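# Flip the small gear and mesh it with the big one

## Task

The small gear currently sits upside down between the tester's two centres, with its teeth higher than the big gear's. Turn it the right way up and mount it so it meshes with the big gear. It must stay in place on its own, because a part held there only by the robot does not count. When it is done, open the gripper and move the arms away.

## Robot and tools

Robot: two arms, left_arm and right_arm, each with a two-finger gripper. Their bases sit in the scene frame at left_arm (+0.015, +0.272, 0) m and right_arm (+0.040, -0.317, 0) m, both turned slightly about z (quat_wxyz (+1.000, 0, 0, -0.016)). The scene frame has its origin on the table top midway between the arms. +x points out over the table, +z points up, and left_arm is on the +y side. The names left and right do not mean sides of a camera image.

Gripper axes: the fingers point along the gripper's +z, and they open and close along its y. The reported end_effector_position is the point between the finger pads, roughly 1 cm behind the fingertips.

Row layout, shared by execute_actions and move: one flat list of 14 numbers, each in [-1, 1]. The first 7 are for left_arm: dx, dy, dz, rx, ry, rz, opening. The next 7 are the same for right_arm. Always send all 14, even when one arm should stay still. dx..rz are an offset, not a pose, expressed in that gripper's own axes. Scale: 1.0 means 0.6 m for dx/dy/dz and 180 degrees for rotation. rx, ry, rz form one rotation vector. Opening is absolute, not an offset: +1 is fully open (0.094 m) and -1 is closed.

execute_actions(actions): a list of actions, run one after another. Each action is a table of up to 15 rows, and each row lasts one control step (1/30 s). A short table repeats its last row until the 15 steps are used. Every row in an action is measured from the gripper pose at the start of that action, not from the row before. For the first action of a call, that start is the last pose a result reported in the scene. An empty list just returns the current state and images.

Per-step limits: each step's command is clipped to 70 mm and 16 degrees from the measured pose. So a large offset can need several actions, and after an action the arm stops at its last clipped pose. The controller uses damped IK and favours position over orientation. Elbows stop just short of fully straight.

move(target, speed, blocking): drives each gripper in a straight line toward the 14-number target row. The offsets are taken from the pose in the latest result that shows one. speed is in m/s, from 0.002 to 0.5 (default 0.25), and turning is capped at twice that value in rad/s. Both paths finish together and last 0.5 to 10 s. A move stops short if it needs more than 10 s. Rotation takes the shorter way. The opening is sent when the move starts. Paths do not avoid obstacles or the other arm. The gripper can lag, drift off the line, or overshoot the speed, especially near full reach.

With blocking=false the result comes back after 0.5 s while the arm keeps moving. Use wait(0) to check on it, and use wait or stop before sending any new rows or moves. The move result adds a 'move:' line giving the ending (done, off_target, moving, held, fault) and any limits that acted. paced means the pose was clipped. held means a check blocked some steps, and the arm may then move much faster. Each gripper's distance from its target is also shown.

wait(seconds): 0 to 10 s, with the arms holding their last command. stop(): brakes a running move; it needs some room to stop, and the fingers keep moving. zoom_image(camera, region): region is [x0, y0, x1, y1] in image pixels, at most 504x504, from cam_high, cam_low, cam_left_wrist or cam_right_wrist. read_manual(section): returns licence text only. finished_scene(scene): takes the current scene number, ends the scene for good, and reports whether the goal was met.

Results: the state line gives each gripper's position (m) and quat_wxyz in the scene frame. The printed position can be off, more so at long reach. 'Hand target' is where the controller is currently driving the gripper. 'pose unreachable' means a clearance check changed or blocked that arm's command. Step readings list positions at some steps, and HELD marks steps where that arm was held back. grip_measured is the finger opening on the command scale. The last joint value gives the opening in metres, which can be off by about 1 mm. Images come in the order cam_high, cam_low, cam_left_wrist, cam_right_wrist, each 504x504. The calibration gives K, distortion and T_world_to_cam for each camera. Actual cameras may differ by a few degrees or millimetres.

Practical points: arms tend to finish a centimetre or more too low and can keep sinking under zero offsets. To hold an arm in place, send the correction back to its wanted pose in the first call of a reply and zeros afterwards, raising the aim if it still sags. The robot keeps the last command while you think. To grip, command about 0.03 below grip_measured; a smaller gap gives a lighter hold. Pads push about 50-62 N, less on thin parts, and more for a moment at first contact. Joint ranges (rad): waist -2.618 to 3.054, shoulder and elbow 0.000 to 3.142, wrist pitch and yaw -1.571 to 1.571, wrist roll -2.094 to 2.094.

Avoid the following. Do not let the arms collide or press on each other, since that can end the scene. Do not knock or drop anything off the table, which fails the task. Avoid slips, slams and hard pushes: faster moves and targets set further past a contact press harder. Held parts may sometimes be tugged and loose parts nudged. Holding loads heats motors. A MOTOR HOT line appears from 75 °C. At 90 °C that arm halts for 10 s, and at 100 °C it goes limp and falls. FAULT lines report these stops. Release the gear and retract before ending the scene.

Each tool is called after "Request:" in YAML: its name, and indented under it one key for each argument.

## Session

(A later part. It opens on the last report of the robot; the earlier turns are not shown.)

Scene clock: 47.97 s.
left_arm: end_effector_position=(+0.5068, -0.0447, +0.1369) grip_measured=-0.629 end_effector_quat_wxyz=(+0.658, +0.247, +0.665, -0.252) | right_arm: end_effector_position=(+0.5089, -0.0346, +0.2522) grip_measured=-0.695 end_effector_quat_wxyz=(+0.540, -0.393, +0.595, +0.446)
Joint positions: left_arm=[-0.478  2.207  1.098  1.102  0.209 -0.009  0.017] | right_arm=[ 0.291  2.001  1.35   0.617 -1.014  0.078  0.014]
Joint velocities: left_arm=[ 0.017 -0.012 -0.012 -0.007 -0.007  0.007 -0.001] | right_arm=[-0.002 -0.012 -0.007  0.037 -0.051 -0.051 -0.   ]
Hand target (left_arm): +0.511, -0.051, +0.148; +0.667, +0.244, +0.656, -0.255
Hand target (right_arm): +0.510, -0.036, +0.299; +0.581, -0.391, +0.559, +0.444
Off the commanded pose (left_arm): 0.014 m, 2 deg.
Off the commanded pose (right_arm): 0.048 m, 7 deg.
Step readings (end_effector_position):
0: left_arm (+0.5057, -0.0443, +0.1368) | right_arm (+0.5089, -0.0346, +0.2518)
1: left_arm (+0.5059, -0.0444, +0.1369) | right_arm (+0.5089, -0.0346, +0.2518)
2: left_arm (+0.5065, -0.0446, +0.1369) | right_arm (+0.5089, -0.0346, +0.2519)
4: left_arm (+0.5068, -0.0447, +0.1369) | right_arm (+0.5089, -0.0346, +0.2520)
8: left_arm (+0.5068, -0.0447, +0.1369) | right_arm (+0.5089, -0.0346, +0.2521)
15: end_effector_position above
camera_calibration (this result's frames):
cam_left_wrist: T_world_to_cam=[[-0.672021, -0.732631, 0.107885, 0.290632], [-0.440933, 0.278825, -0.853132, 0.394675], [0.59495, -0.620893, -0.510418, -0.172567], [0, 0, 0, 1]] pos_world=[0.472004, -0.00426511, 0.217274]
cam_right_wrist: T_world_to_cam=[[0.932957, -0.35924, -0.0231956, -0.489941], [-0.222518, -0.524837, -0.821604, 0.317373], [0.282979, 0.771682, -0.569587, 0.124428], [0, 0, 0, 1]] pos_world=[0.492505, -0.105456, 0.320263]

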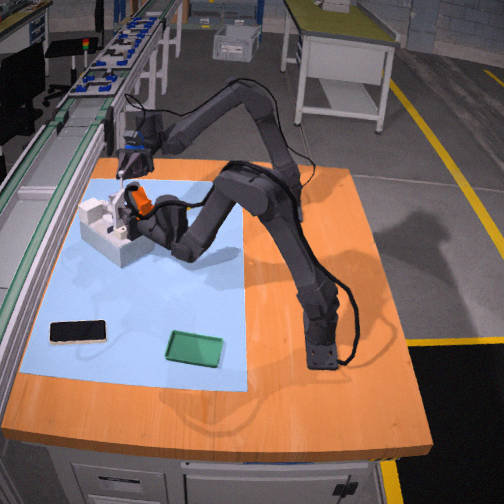

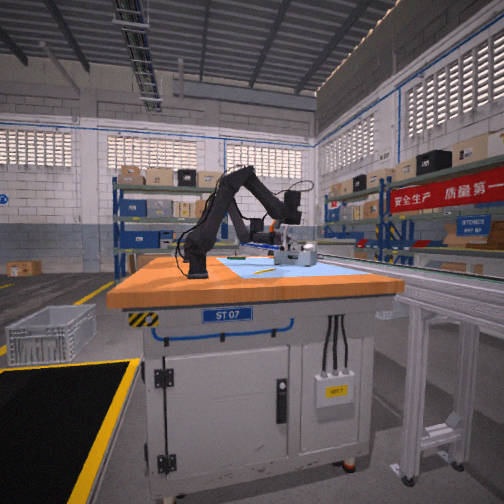

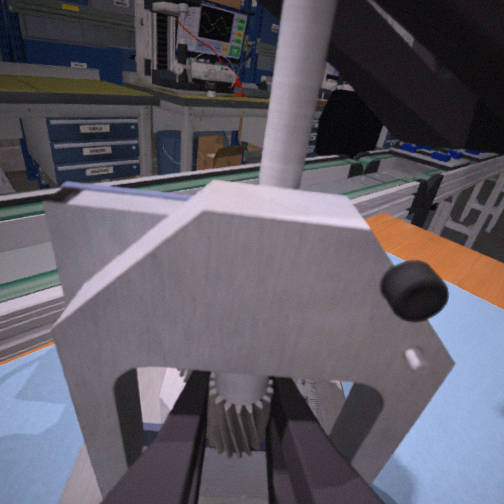

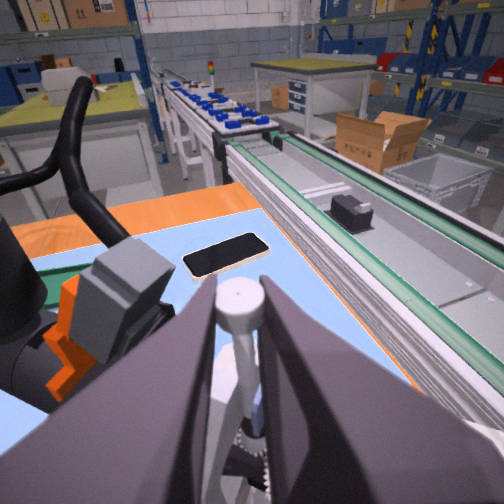

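Lower the rod gradually while letting the left descend.

Request:
execute_actions:
  actions:
    - [[-0.016,-0.004,0.013,0,-0.008,0,-0.75, -0.07,0,0,0.003,-0.027,-0.018,-0.9],[-0.015,-0.004,0.013,0,-0.008,0,-0.75, -0.063,0,0,0.003,-0.024,-0.016,-0.9],[-0.014,-0.004,0.013,0,-0.008,0,-0.75, -0.056,0,0,0.002,-0.021,-0.014,-0.9],[-0.013,-0.004,0.013,0,-0.008,0,-0.75, -0.05,0,0,0.002,-0.018,-0.012,-0.9],[-0.012,-0.004,0.013,0,-0.008,0,-0.75, -0.044,0,0,0.002,-0.016,-0.01,-0.9],[-0.011,-0.004,0.013,0,-0.008,0,-0.75, -0.038,0,0,0.001,-0.014,-0.009,-0.9],[-0.01,-0.004,0.013,0,-0.008,0,-0.75, -0.033,0,0,0.001,-0.012,-0.008,-0.9],[-0.009,-0.004,0.013,0,-0.008,0,-0.75, -0.028,0,0,0.001,-0.01,-0.007,-0.9],[-0.008,-0.004,0.013,0,-0.008,0,-0.75, -0.023,0,0,0.001,-0.008,-0.006,-0.9],[-0.007,-0.004,0.013,0,-0.008,0,-0.75, -0.018,0,0,0,-0.006,-0.004,-0.9],[-0.006,-0.004,0.013,0,-0.008,0,-0.75, -0.013,0,0,0,-0.004,-0.003,-0.9],[-0.005,-0.004,0.013,0,-0.008,0,-0.75, -0.008,0,0,0,-0.002,-0.002,-0.9],[-0.004,-0.004,0.013,0,-0.008,0,-0.75, -0.004,0,0,0,0,0,-0.9],[-0.003,-0.004,0.013,0,-0.008,0,-0.75, 0,0,0,0,0,0,-0.9]]
    - [[0,-0.003,0.01,0,-0.006,0,-0.75, 0,0,0,0,0,0,-0.9]]

Scene clock: 49.53 s.
left_arm: end_effector_position=(+0.5071, -0.0450, +0.1335) grip_measured=-0.629 end_effector_quat_wxyz=(+0.665, +0.246, +0.658, -0.253) | right_arm: end_effector_position=(+0.5093, -0.0345, +0.2381) grip_measured=-0.695 end_effector_quat_wxyz=(+0.536, -0.404, +0.598, +0.438)
Joint positions: left_arm=[-0.478  2.233  1.098  1.149  0.21  -0.009  0.017] | right_arm=[ 0.29   2.017  1.344  0.594 -1.02   0.024  0.014]
Joint velocities: left_arm=[ 0.002  0.012 -0.007 -0.022  0.051 -0.051  0.   ] | right_arm=[-0.002  0.002  0.002 -0.066  0.037 -0.007  0.   ]
Hand target (left_arm): +0.510, -0.050, +0.135; +0.667, +0.243, +0.657, -0.254
Hand target (right_arm): +0.509, -0.035, +0.241; +0.535, -0.399, +0.599, +0.442
Off the commanded pose (left_arm): 0.006 m, 0 deg.
Off the commanded pose (right_arm): 0.003 m, 1 deg.
Step readings (end_effector_position; steps 1 to 15: 1st action; 16 to 30: 2nd action):
0: left_arm (+0.5068, -0.0447, +0.1369) | right_arm (+0.5089, -0.0346, +0.2522)
1: left_arm (+0.5069, -0.0446, +0.1369) | right_arm (+0.5089, -0.0346, +0.2522)
2: left_arm (+0.5069, -0.0446, +0.1369) | right_arm (+0.5089, -0.0346, +0.2522)
4: left_arm (+0.5069, -0.0446, +0.1369) | right_arm (+0.5089, -0.0345, +0.2516)
8: left_arm (+0.5071, -0.0445, +0.1356) | right_arm (+0.5090, -0.0345, +0.2487)
15: left_arm (+0.5073, -0.0445, +0.1346) | right_arm (+0.5090, -0.0346, +0.2414)
16: left_arm (+0.5073, -0.0445, +0.1342) | right_arm (+0.5091, -0.0345, +0.2409)
17: left_arm (+0.5073, -0.0446, +0.1337) | right_arm (+0.5092, -0.0345, +0.2403)
19: left_arm (+0.5072, -0.0448, +0.1337) | right_arm (+0.5092, -0.0345, +0.2391)
23: left_arm (+0.5071, -0.0450, +0.1335) | right_arm (+0.5093, -0.0345, +0.2381)
30: end_effector_position above
camera_calibration (this result's frames):
cam_left_wrist: T_world_to_cam=[[-0.674755, -0.730798, 0.103148, 0.292985], [-0.42519, 0.27068, -0.863681, 0.38504], [0.603257, -0.626631, -0.493371, -0.18138], [0, 0, 0, 1]] pos_world=[0.470827, -0.0037676, 0.212843]
cam_right_wrist: T_world_to_cam=[[0.93542, -0.353494, -0.00560755, -0.495788], [-0.21198, -0.548108, -0.809099, 0.296808], [0.282939, 0.758036, -0.587645, 0.120162], [0, 0, 0, 1]] pos_world=[0.492689, -0.103662, 0.307979]

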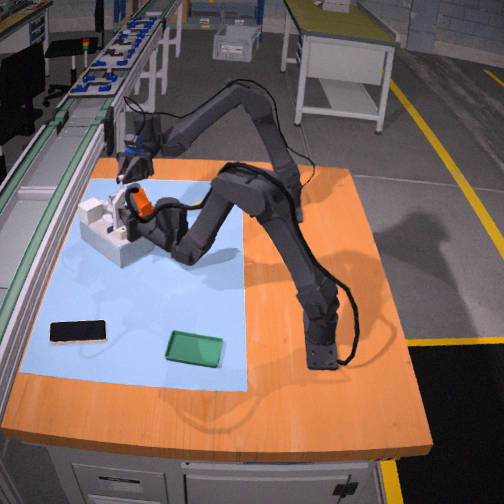

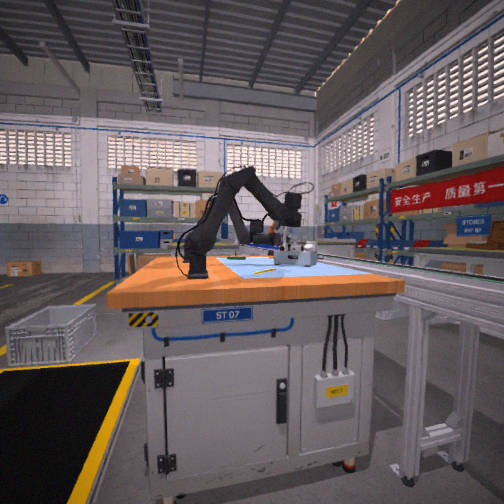

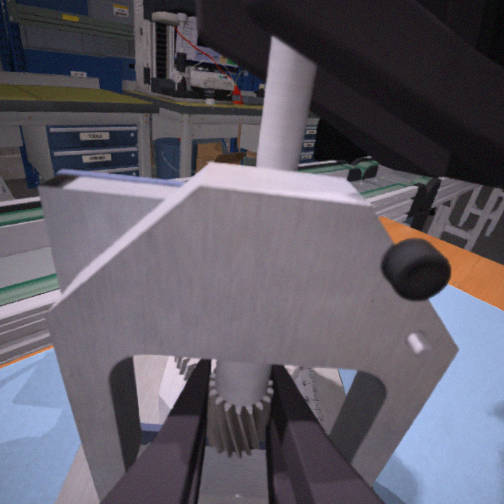

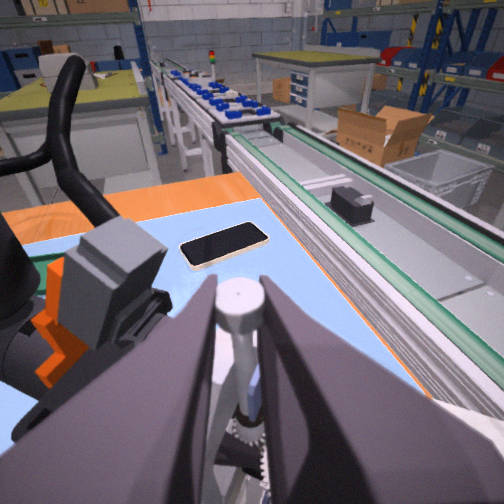

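Request:
zoom_image:
  camera: "cam_right_wrist"
  region: [200, 370, 300, 490]

Region (200, 370, 300, 490) of cam_right_wrist's 504x504 image, scaled by 4.200, with more detail than that image has.

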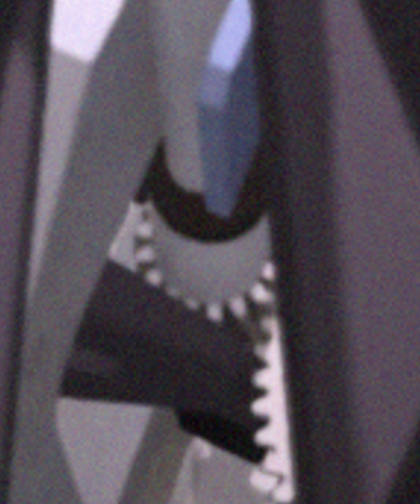

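Request:
execute_actions:
  actions:
    - [[0,0,0.004,0,0,0,-0.75, 0.01,0,0,0,0,0,-0.9],[0,0,0,0,0,0,-0.75, 0.01,0,0,0,0,0,-0.9],[0,0,-0.003,0,0,0,-0.75, 0.01,0,0,0,0,0,-0.9],[0,0,-0.006,0,0,0,-0.75, 0.01,0,0,0,0,0,-0.9],[0,0,-0.008,0,0,0,-0.75, 0.01,0,0,0,0,0,-0.9],[0,0,-0.01,0,0,0,-0.75, 0.01,0,0,0,0,0,-0.9],[0,0,-0.012,0,0,0,-0.75, 0.01,0,0,0,0,0,-0.9]]

Scene clock: 50.47 s.
left_arm: end_effector_position=(+0.5064, -0.0451, +0.1330) grip_measured=-0.629 end_effector_quat_wxyz=(+0.666, +0.249, +0.657, -0.251) | right_arm: end_effector_position=(+0.5092, -0.0348, +0.2352) grip_measured=-0.695 end_effector_quat_wxyz=(+0.538, -0.406, +0.596, +0.435)
Joint positions: left_arm=[-0.478  2.233  1.096  1.151  0.213 -0.001  0.017] | right_arm=[ 0.29   2.02   1.336  0.607 -1.018  0.016  0.014]
Joint velocities: left_arm=[-0.002  0.012 -0.012 -0.007  0.022  0.022  0.   ] | right_arm=[-0.022 -0.017 -0.012 -0.066  0.022 -0.037 -0.   ]
Hand target (left_arm): +0.502, -0.040, +0.133; +0.666, +0.246, +0.658, -0.253
Hand target (right_arm): +0.509, -0.035, +0.232; +0.536, -0.404, +0.598, +0.438
Off the commanded pose (left_arm): 0.007 m, 0 deg.
Off the commanded pose (right_arm): 0.003 m, 1 deg.
Step readings (end_effector_position):
0: left_arm (+0.5071, -0.0450, +0.1335) | right_arm (+0.5093, -0.0345, +0.2381)
1: left_arm (+0.5070, -0.0451, +0.1335) | right_arm (+0.5091, -0.0346, +0.2372)
2: left_arm (+0.5068, -0.0453, +0.1335) | right_arm (+0.5092, -0.0348, +0.2367)
4: left_arm (+0.5065, -0.0453, +0.1331) | right_arm (+0.5093, -0.0347, +0.2351)
8: left_arm (+0.5064, -0.0451, +0.1330) | right_arm (+0.5092, -0.0348, +0.2352)
15: end_effector_position above
camera_calibration (this result's frames):
cam_left_wrist: T_world_to_cam=[[-0.676768, -0.729899, 0.0960855, 0.294531], [-0.421014, 0.27665, -0.863836, 0.382483], [0.603931, -0.625069, -0.494525, -0.181424], [0, 0, 0, 1]] pos_world=[0.469927, -0.00423833, 0.212384]
cam_right_wrist: T_world_to_cam=[[0.934738, -0.355322, 0.00341161, -0.497695], [-0.205913, -0.549466, -0.809745, 0.291318], [0.289595, 0.756197, -0.586772, 0.114961], [0, 0, 0, 1]] pos_world=[0.491908, -0.103706, 0.305047]

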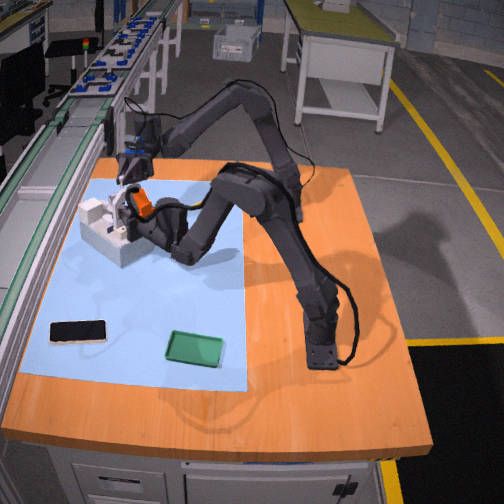

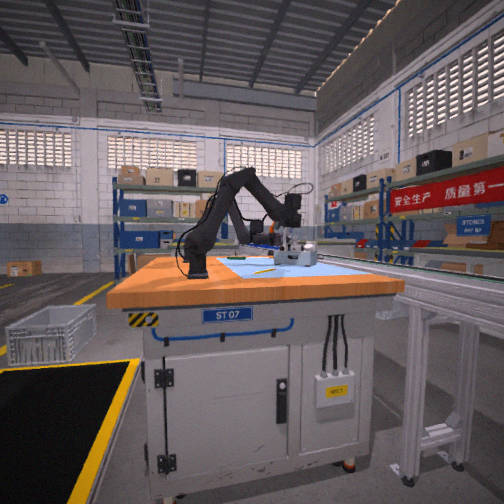

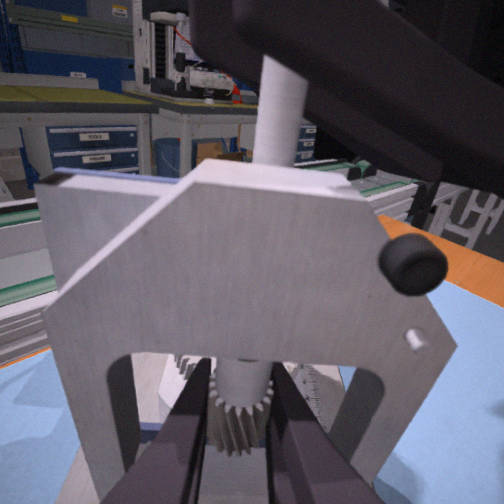

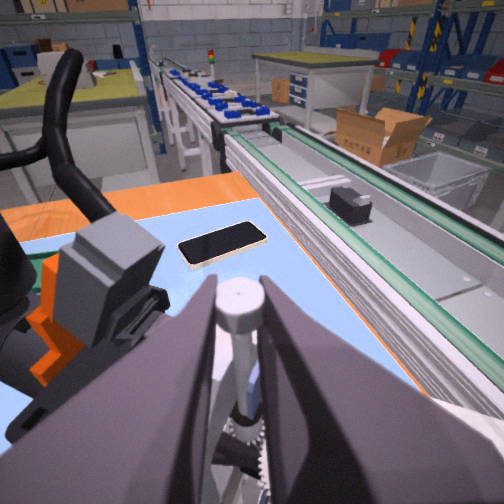

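Nearly seated. Loosen the grip.

Request:
execute_actions:
  actions:
    - [[0,0,0,0,0,0,-0.7, 0.008,0,0,0,0,0,-0.9],[0,0,0,0,0,0,-0.66, 0.008,0,0,0,0,0,-0.9],[0,0,0,0,0,0,-0.64, 0.008,0,0,0,0,0,-0.9],[0,0,0,0,0,0,-0.62, 0.008,0,0,0,0,0,-0.9],[0,0,0,0,0,0,-0.6, 0.008,0,0,0,0,0,-0.9],[0,0,0,0,0,0,-0.58, 0.008,0,0,0,0,0,-0.9]]

Scene clock: 51.17 s.
left_arm: end_effector_position=(+0.5064, -0.0451, +0.1330) grip_measured=-0.582 end_effector_quat_wxyz=(+0.666, +0.250, +0.656, -0.251) | right_arm: end_effector_position=(+0.5092, -0.0348, +0.2353) grip_measured=-0.695 end_effector_quat_wxyz=(+0.540, -0.408, +0.595, +0.434)
Joint positions: left_arm=[-0.478  2.233  1.096  1.151  0.213  0.001  0.02 ] | right_arm=[ 0.29   2.02   1.336  0.607 -1.018  0.011  0.014]
Joint velocities: left_arm=[ 0.002  0.007  0.002 -0.037 -0.022 -0.095 -0.001] | right_arm=[ 0.022 -0.017 -0.002 -0.066  0.022  0.037 -0.   ]
Hand target (left_arm): +0.506, -0.045, +0.133; +0.666, +0.249, +0.657, -0.252
Hand target (right_arm): +0.509, -0.035, +0.230; +0.538, -0.406, +0.596, +0.435
Off the commanded pose (left_arm): 0.000 m, 0 deg.
Off the commanded pose (right_arm): 0.005 m, 0 deg.
Step readings (end_effector_position):
0: left_arm (+0.5064, -0.0451, +0.1330) | right_arm (+0.5092, -0.0348, +0.2352)
1: left_arm (+0.5064, -0.0451, +0.1330) | right_arm (+0.5092, -0.0348, +0.2353)
2: left_arm (+0.5064, -0.0451, +0.1330) | right_arm (+0.5092, -0.0348, +0.2353)
4: left_arm (+0.5064, -0.0451, +0.1330) | right_arm (+0.5092, -0.0348, +0.2353)
8: left_arm (+0.5064, -0.0451, +0.1330) | right_arm (+0.5092, -0.0348, +0.2353)
15: end_effector_position above
camera_calibration (this result's frames):
cam_left_wrist: T_world_to_cam=[[-0.67691, -0.730113, 0.0934281, 0.294947], [-0.419496, 0.278364, -0.864023, 0.381817], [0.604827, -0.624058, -0.494707, -0.181808], [0, 0, 0, 1]] pos_world=[0.469786, -0.00439858, 0.212401]
cam_right_wrist: T_world_to_cam=[[0.934773, -0.355142, 0.00859405, -0.498934], [-0.201667, -0.550415, -0.810169, 0.289326], [0.292455, 0.755591, -0.586133, 0.113402], [0, 0, 0, 1]] pos_world=[0.491573, -0.103628, 0.30516]

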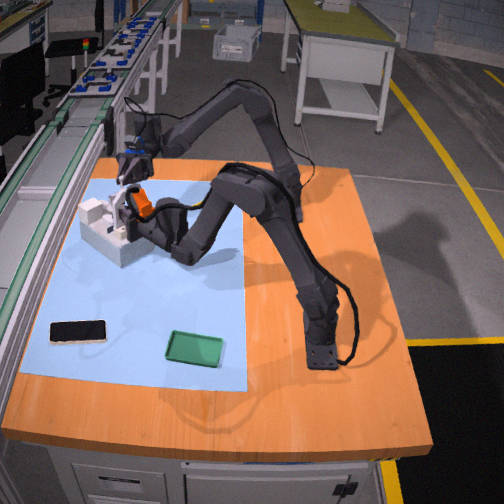

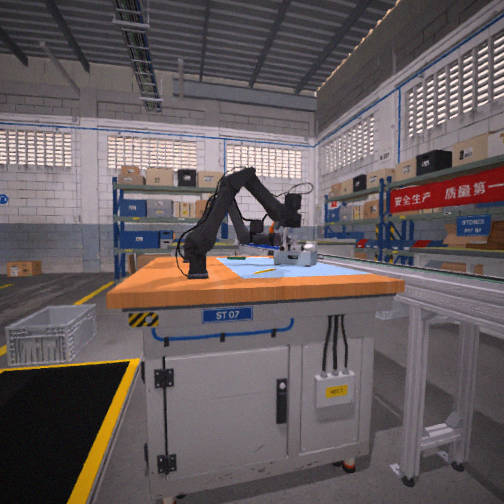

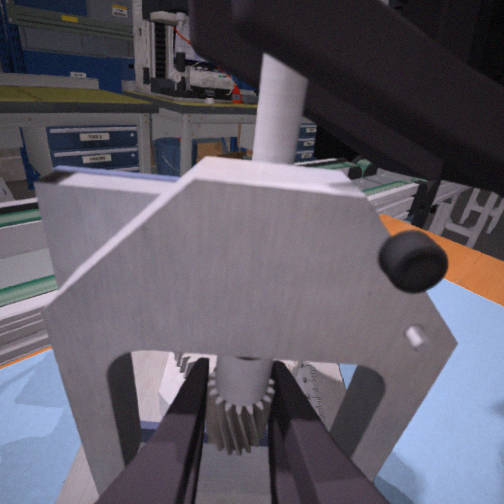

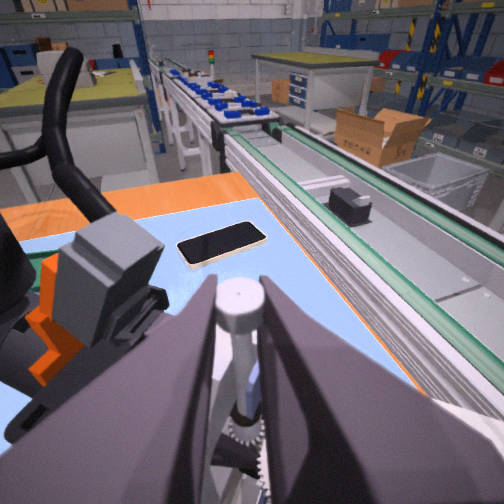

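Request:
move:
  target: [-0.015,0,-0.07,0,0,0,-0.45, 0.005,0,0,0,0,0,-0.9]
  speed: 0.06

Request:
zoom_image:
  camera: "cam_left_wrist"
  region: [150, 230, 350, 400]

Request:
zoom_image:
  camera: "cam_right_wrist"
  region: [190, 370, 310, 504]

Scene clock: 52.53 s.
left_arm: end_effector_position=(+0.4764, -0.0220, +0.1271) grip_measured=-0.452 end_effector_quat_wxyz=(+0.653, +0.252, +0.669, -0.249) | right_arm: end_effector_position=(+0.5092, -0.0348, +0.2353) grip_measured=-0.695 end_effector_quat_wxyz=(+0.540, -0.408, +0.595, +0.433)
Joint positions: left_arm=[-0.463  2.135  0.918  1.195  0.229  0.001  0.026] | right_arm=[ 0.29   2.02   1.336  0.607 -1.018  0.008  0.014]
Joint velocities: left_arm=[ 0.002  0.017 -0.012 -0.037 -0.037 -0.051 -0.   ] | right_arm=[ 0.007  0.007 -0.022 -0.037 -0.051 -0.022 -0.   ]
Hand target (left_arm): +0.476, -0.017, +0.141; +0.666, +0.250, +0.657, -0.250
Hand target (right_arm): +0.509, -0.035, +0.232; +0.540, -0.408, +0.595, +0.434
Off the commanded pose (left_arm): 0.015 m, 2 deg.
Off the commanded pose (right_arm): 0.003 m, 0 deg.
move: off_target (left_arm)
camera_calibration (this result's frames):
cam_left_wrist: T_world_to_cam=[[-0.674672, -0.731022, 0.102098, 0.289859], [-0.446053, 0.293585, -0.845485, 0.368329], [0.588093, -0.615967, -0.524148, -0.140236], [0, 0, 0, 1]] pos_world=[0.442326, 0.0173767, 0.208318]
cam_right_wrist: T_world_to_cam=[[0.934786, -0.355033, 0.0112555, -0.499564], [-0.199537, -0.55106, -0.810258, 0.28824], [0.293871, 0.755172, -0.585966, 0.112627], [0, 0, 0, 1]] pos_world=[0.491402, -0.103577, 0.305167]

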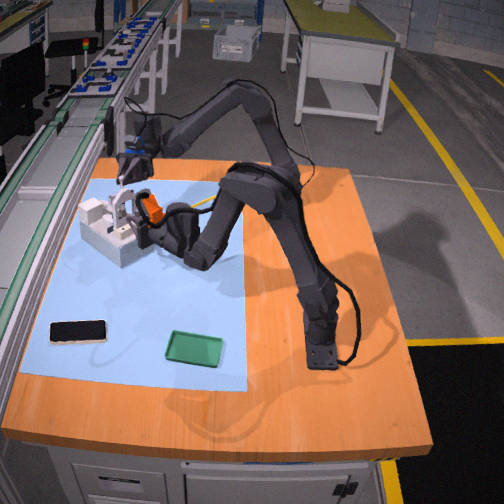

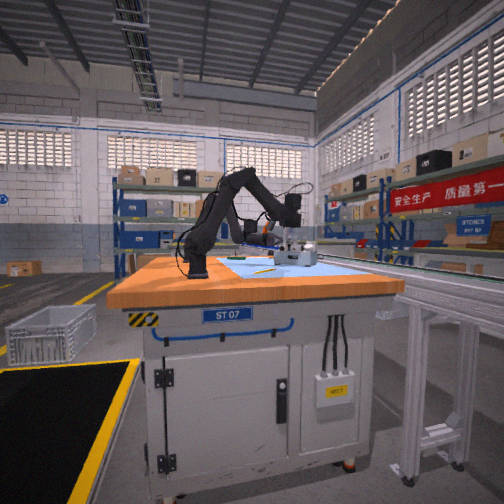

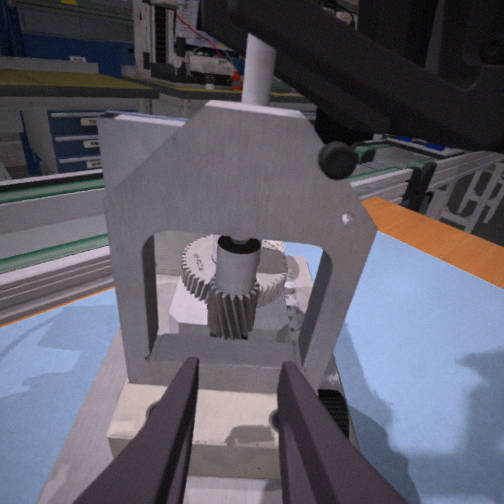

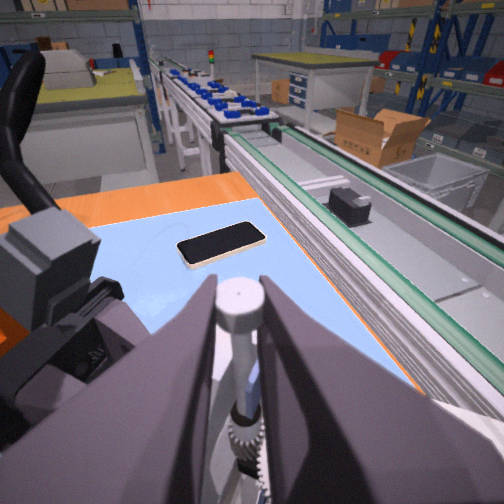

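Region (150, 230, 350, 400) of cam_left_wrist's 504x504 image, scaled by 2.520, with more detail than that image has; it fills the top 428 rows of this view, and the rest is white.

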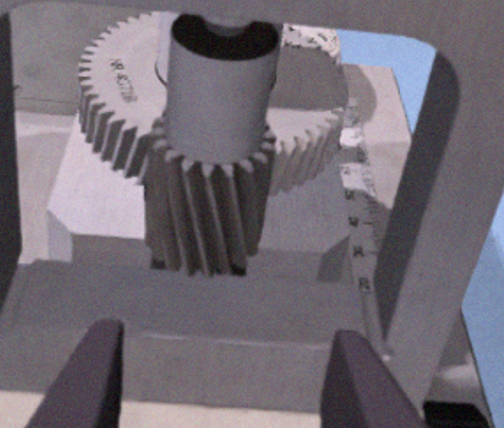

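Region (190, 370, 310, 504) of cam_right_wrist's 504x504 image, scaled by 3.761, with more detail than that image has; it fills the left 451 columns of this view, and the rest is white.

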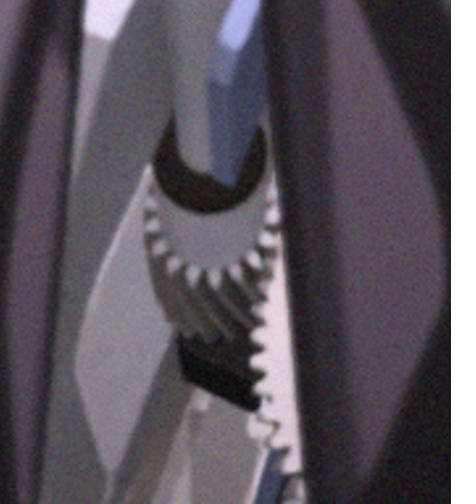

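Request:
execute_actions:
  actions:
    - [[0,0,0,0,0,0,-0.45, -0.01,0,0,0,0,0,-0.5]]

Request:
move:
  target: [0,0,0,0,0,0,-0.45, 0.04,0.03,-0.14,0,0,0,1]
  speed: 0.1

Scene clock: 53.30 s.
left_arm: end_effector_position=(+0.4763, -0.0221, +0.1272) grip_measured=-0.452 end_effector_quat_wxyz=(+0.653, +0.252, +0.669, -0.249) | right_arm: end_effector_position=(+0.5091, -0.0348, +0.2333) grip_measured=-0.503 end_effector_quat_wxyz=(+0.536, -0.407, +0.598, +0.435)
Joint positions: left_arm=[-0.463  2.135  0.918  1.195  0.23   0.001  0.026] | right_arm=[ 0.29   2.02   1.336  0.595 -1.017  0.008  0.023]
Joint velocities: left_arm=[-0.002  0.017 -0.007  0.022  0.007  0.051  0.   ] | right_arm=[-0.002  0.012 -0.007 -0.022  0.007 -0.007  0.001]
Hand target (left_arm): +0.476, -0.022, +0.127; +0.653, +0.252, +0.669, -0.249
Hand target (right_arm): +0.510, -0.035, +0.241; +0.540, -0.408, +0.594, +0.433
Off the commanded pose (left_arm): 0.000 m, 0 deg.
Off the commanded pose (right_arm): 0.008 m, 1 deg.
Step readings (end_effector_position):
0: left_arm (+0.4763, -0.0221, +0.1272) | right_arm (+0.5092, -0.0348, +0.2353)
1: left_arm (+0.4763, -0.0221, +0.1272) | right_arm (+0.5092, -0.0348, +0.2350)
2: left_arm (+0.4763, -0.0221, +0.1272) | right_arm (+0.5093, -0.0348, +0.2348)
4: left_arm (+0.4763, -0.0221, +0.1272) | right_arm (+0.5092, -0.0348, +0.2343)
8: left_arm (+0.4763, -0.0221, +0.1272) | right_arm (+0.5092, -0.0348, +0.2336)
15: end_effector_position above
camera_calibration (this result's frames):
cam_left_wrist: T_world_to_cam=[[-0.675263, -0.730487, 0.102021, 0.290018], [-0.445552, 0.293759, -0.845689, 0.36819], [0.587795, -0.616518, -0.523834, -0.140108], [0, 0, 0, 1]] pos_world=[0.442241, 0.0173158, 0.208393]
cam_right_wrist: T_world_to_cam=[[0.934725, -0.355368, 0.00135477, -0.497142], [-0.209277, -0.553535, -0.806103, 0.290468], [0.287213, 0.753201, -0.591774, 0.116207], [0, 0, 0, 1]] pos_world=[0.492103, -0.103412, 0.303589]

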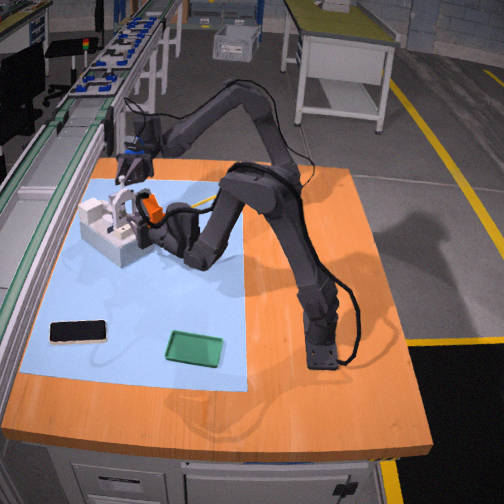

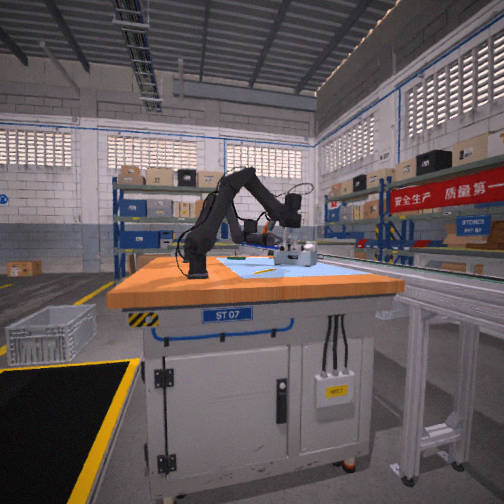

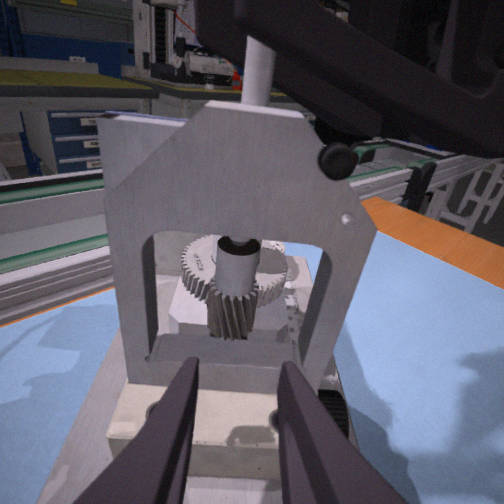

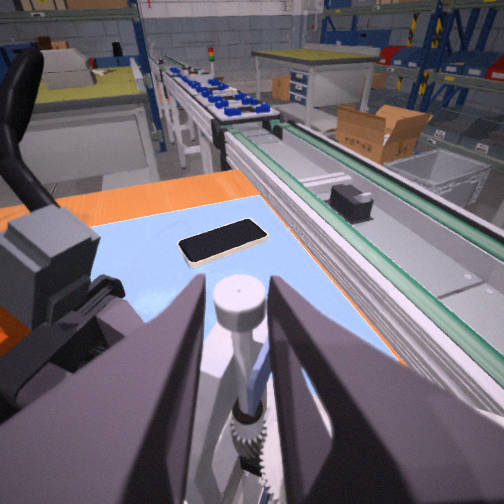

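Scene clock: 54.67 s.
left_arm: end_effector_position=(+0.4763, -0.0221, +0.1272) grip_measured=-0.452 end_effector_quat_wxyz=(+0.653, +0.252, +0.669, -0.249) | right_arm: end_effector_position=(+0.4702, -0.1070, +0.2047) grip_measured=+1.000 end_effector_quat_wxyz=(+0.525, -0.399, +0.610, +0.439)
Joint positions: left_arm=[-0.463  2.135  0.918  1.195  0.23   0.001  0.026] | right_arm=[ 0.133  1.889  1.052  0.673 -1.169 -0.033  0.094]
Joint velocities: left_arm=[-0.002 -0.017 -0.002 -0.022 -0.022 -0.066 -0.   ] | right_arm=[-0.002 -0.007  0.002 -0.037 -0.037 -0.051  0.   ]
Hand target (left_arm): +0.476, -0.022, +0.127; +0.653, +0.252, +0.669, -0.249
Hand target (right_arm): +0.466, -0.110, +0.214; +0.535, -0.408, +0.599, +0.433
Off the commanded pose (left_arm): 0.000 m, 0 deg.
Off the commanded pose (right_arm): 0.012 m, 2 deg.
move: off_target (right_arm)
camera_calibration (this result's frames):
cam_left_wrist: T_world_to_cam=[[-0.675263, -0.730487, 0.102021, 0.290018], [-0.445552, 0.293759, -0.845689, 0.36819], [0.587795, -0.616518, -0.523834, -0.140108], [0, 0, 0, 1]] pos_world=[0.442241, 0.0173158, 0.208393]
cam_right_wrist: T_world_to_cam=[[0.932711, -0.35933, -0.030534, -0.479286], [-0.240918, -0.557864, -0.794195, 0.231279], [0.268344, 0.748111, -0.606895, 0.17627], [0, 0, 0, 1]] pos_world=[0.455454, -0.175069, 0.276023]

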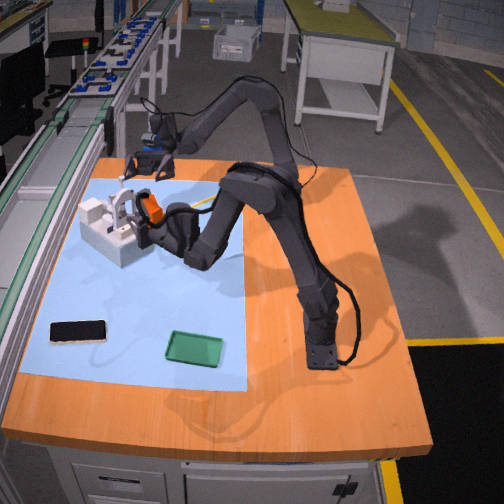

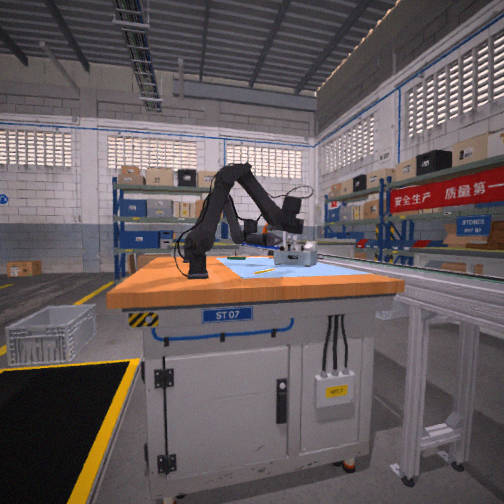

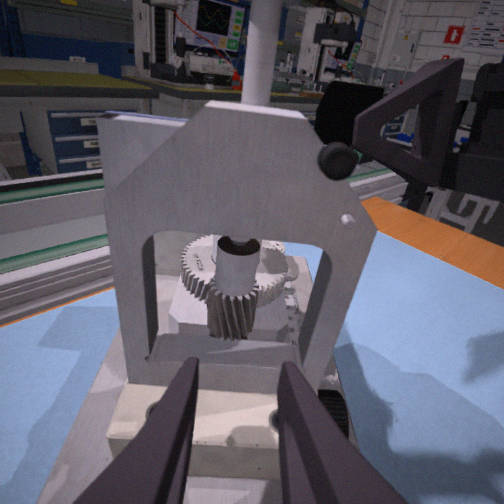

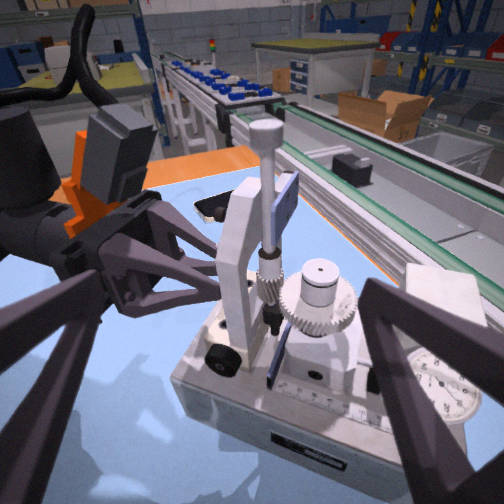

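Request:
execute_actions:
  actions: []

Request:
zoom_image:
  camera: "cam_right_wrist"
  region: [180, 150, 480, 450]

Scene clock: 55.30 s.
left_arm: end_effector_position=(+0.4763, -0.0221, +0.1272) grip_measured=-0.452 end_effector_quat_wxyz=(+0.653, +0.252, +0.669, -0.249) | right_arm: end_effector_position=(+0.4700, -0.1069, +0.2049) grip_measured=+1.000 end_effector_quat_wxyz=(+0.525, -0.400, +0.610, +0.439)
Joint positions: left_arm=[-0.463  2.135  0.918  1.195  0.23   0.001  0.026] | right_arm=[ 0.133  1.889  1.052  0.675 -1.17  -0.033  0.094]
Joint velocities: left_arm=[ 0.017 -0.012 -0.007 -0.022 -0.007 -0.007  0.001] | right_arm=[0.007 0.002 0.002 0.037 0.007 0.037 0.   ]
Hand target (left_arm): +0.476, -0.022, +0.127; +0.653, +0.252, +0.669, -0.249
Hand target (right_arm): +0.466, -0.110, +0.215; +0.535, -0.408, +0.599, +0.433
Off the commanded pose (left_arm): 0.000 m, 0 deg.
Off the commanded pose (right_arm): 0.011 m, 2 deg.
camera_calibration (this result's frames):
cam_left_wrist: T_world_to_cam=[[-0.675263, -0.730487, 0.102021, 0.290018], [-0.445552, 0.293759, -0.845689, 0.36819], [0.587795, -0.616518, -0.523834, -0.140108], [0, 0, 0, 1]] pos_world=[0.442241, 0.0173158, 0.208393]
cam_right_wrist: T_world_to_cam=[[0.933284, -0.357914, -0.0296258, -0.47934], [-0.239194, -0.557937, -0.794665, 0.230706], [0.267893, 0.748735, -0.606324, 0.176552], [0, 0, 0, 1]] pos_world=[0.455247, -0.175034, 0.276181]

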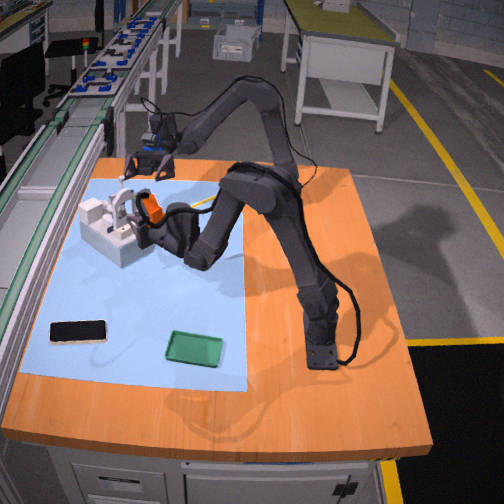

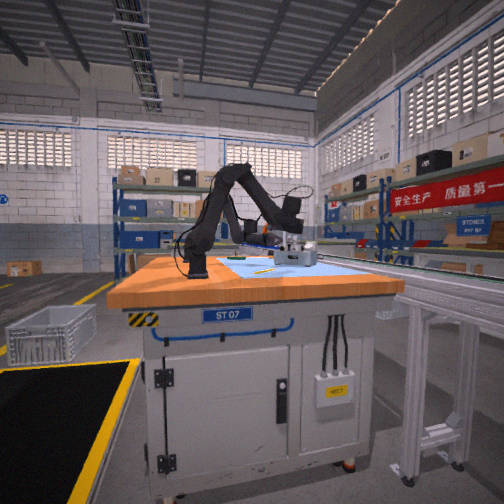

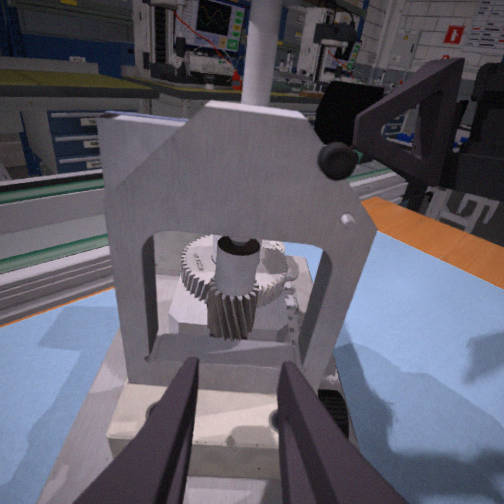

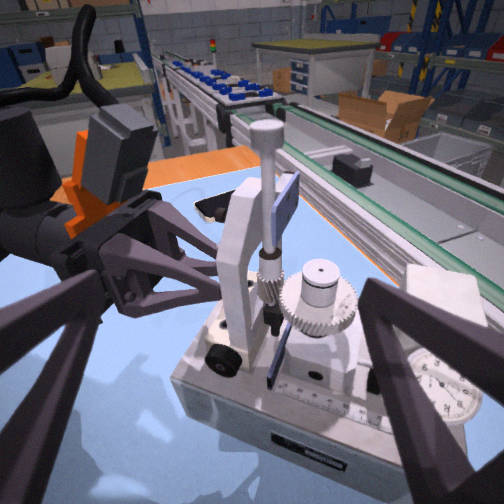

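Region (180, 150, 480, 450) of cam_right_wrist's 504x504 image, scaled by 1.680, with more detail than that image has.

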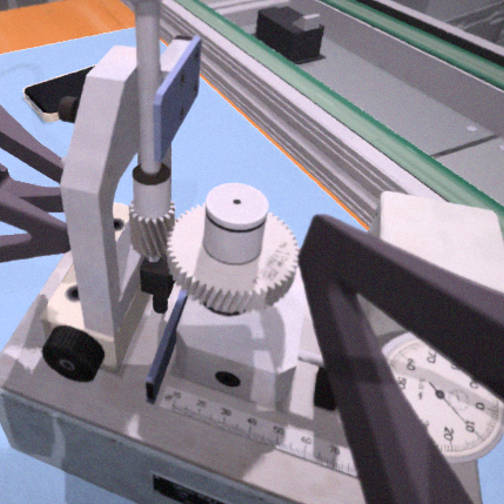

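Request:
zoom_image:
  camera: "cam_right_wrist"
  region: [220, 220, 340, 350]

Request:
zoom_image:
  camera: "cam_left_wrist"
  region: [130, 200, 350, 400]

Region (220, 220, 340, 350) of cam_right_wrist's 504x504 image, scaled by 3.877, with more detail than that image has; it fills the left 465 columns of this view, and the rest is white.

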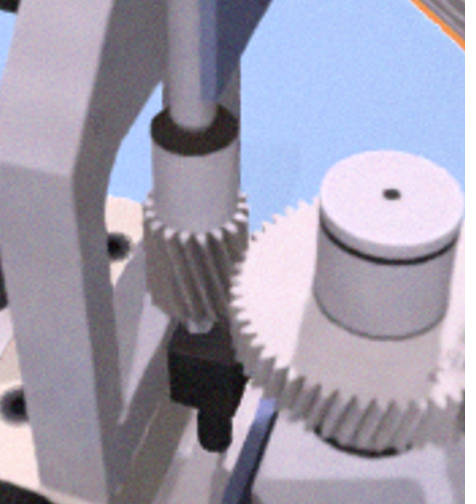

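Region (130, 200, 350, 400) of cam_left_wrist's 504x504 image, scaled by 2.291, with more detail than that image has; it fills the top 458 rows of this view, and the rest is white.

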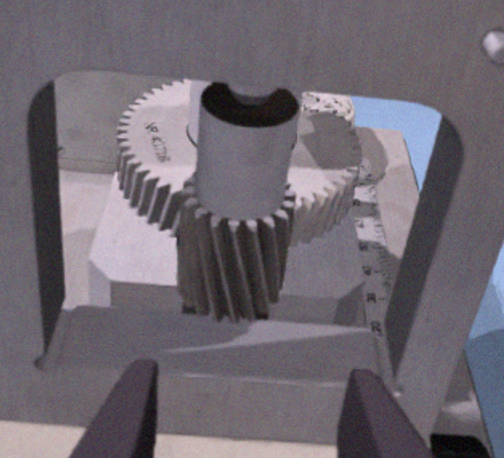

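Request:
move:
  target: [-0.02,0,-0.15,0,0,0,-0.45, -0.03,0,-0.1,0,0,0,1]

Request:
finished_scene:
  scene: 2

Scene clock: 56.73 s.
left_arm: end_effector_position=(+0.4122, +0.0346, +0.1300) grip_measured=-0.452 end_effector_quat_wxyz=(+0.642, +0.253, +0.680, -0.249) | right_arm: end_effector_position=(+0.4596, -0.1627, +0.2179) grip_measured=+1.000 end_effector_quat_wxyz=(+0.520, -0.393, +0.618, +0.440)
Joint positions: left_arm=[-0.395  1.903  0.561  1.288  0.297  0.001  0.026] | right_arm=[-0.013  1.803  1.041  0.486 -1.304 -0.131  0.094]
Joint velocities: left_arm=[-0.007  0.002  0.007  0.022 -0.051  0.007 -0.001] | right_arm=[-0.002  0.007 -0.002  0.007 -0.051  0.007  0.   ]
Hand target (left_arm): +0.411, +0.039, +0.140; +0.653, +0.252, +0.669, -0.249
Hand target (right_arm): +0.455, -0.164, +0.226; +0.524, -0.401, +0.610, +0.438
Off the commanded pose (left_arm): 0.012 m, 2 deg.
Off the commanded pose (right_arm): 0.010 m, 1 deg.
move: off_target (left_arm)
camera_calibration (this result's frames):
cam_left_wrist: T_world_to_cam=[[-0.672262, -0.731565, 0.113475, 0.285189], [-0.470696, 0.304069, -0.828243, 0.333109], [0.571409, -0.610209, -0.548759, -0.0562905], [0, 0, 0, 1]] pos_world=[0.38068, 0.0729967, 0.212644]
cam_right_wrist: T_world_to_cam=[[0.928984, -0.367062, -0.0474894, -0.48485], [-0.260697, -0.557848, -0.787936, 0.215865], [0.262729, 0.74436, -0.613923, 0.232272], [0, 0, 0, 1]] pos_world=[0.445669, -0.230444, 0.28966]

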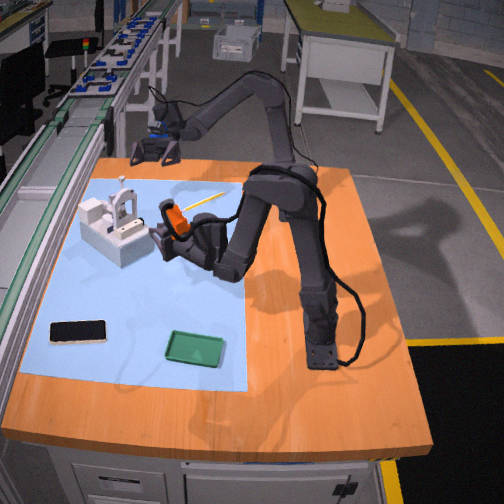

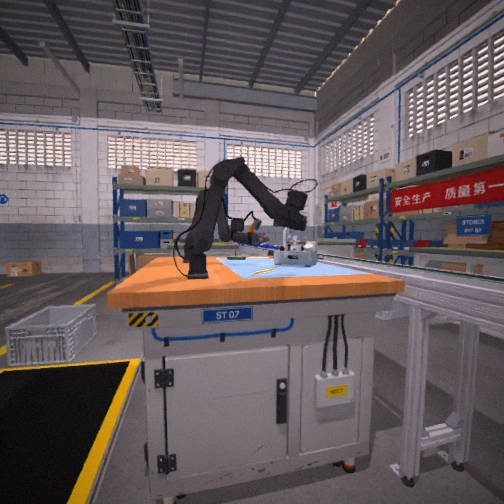

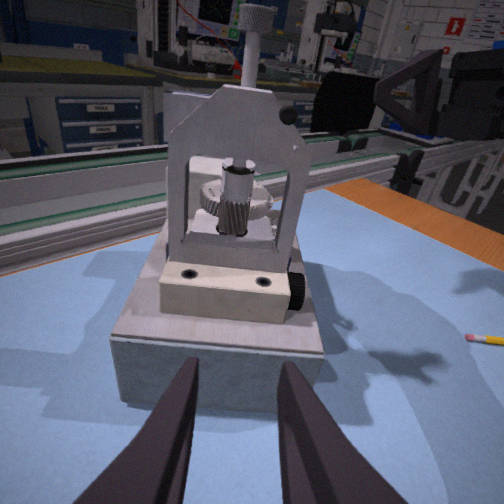

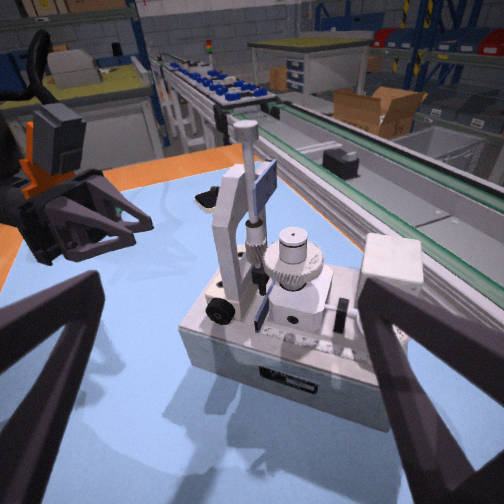

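The scene is finished: the task was done.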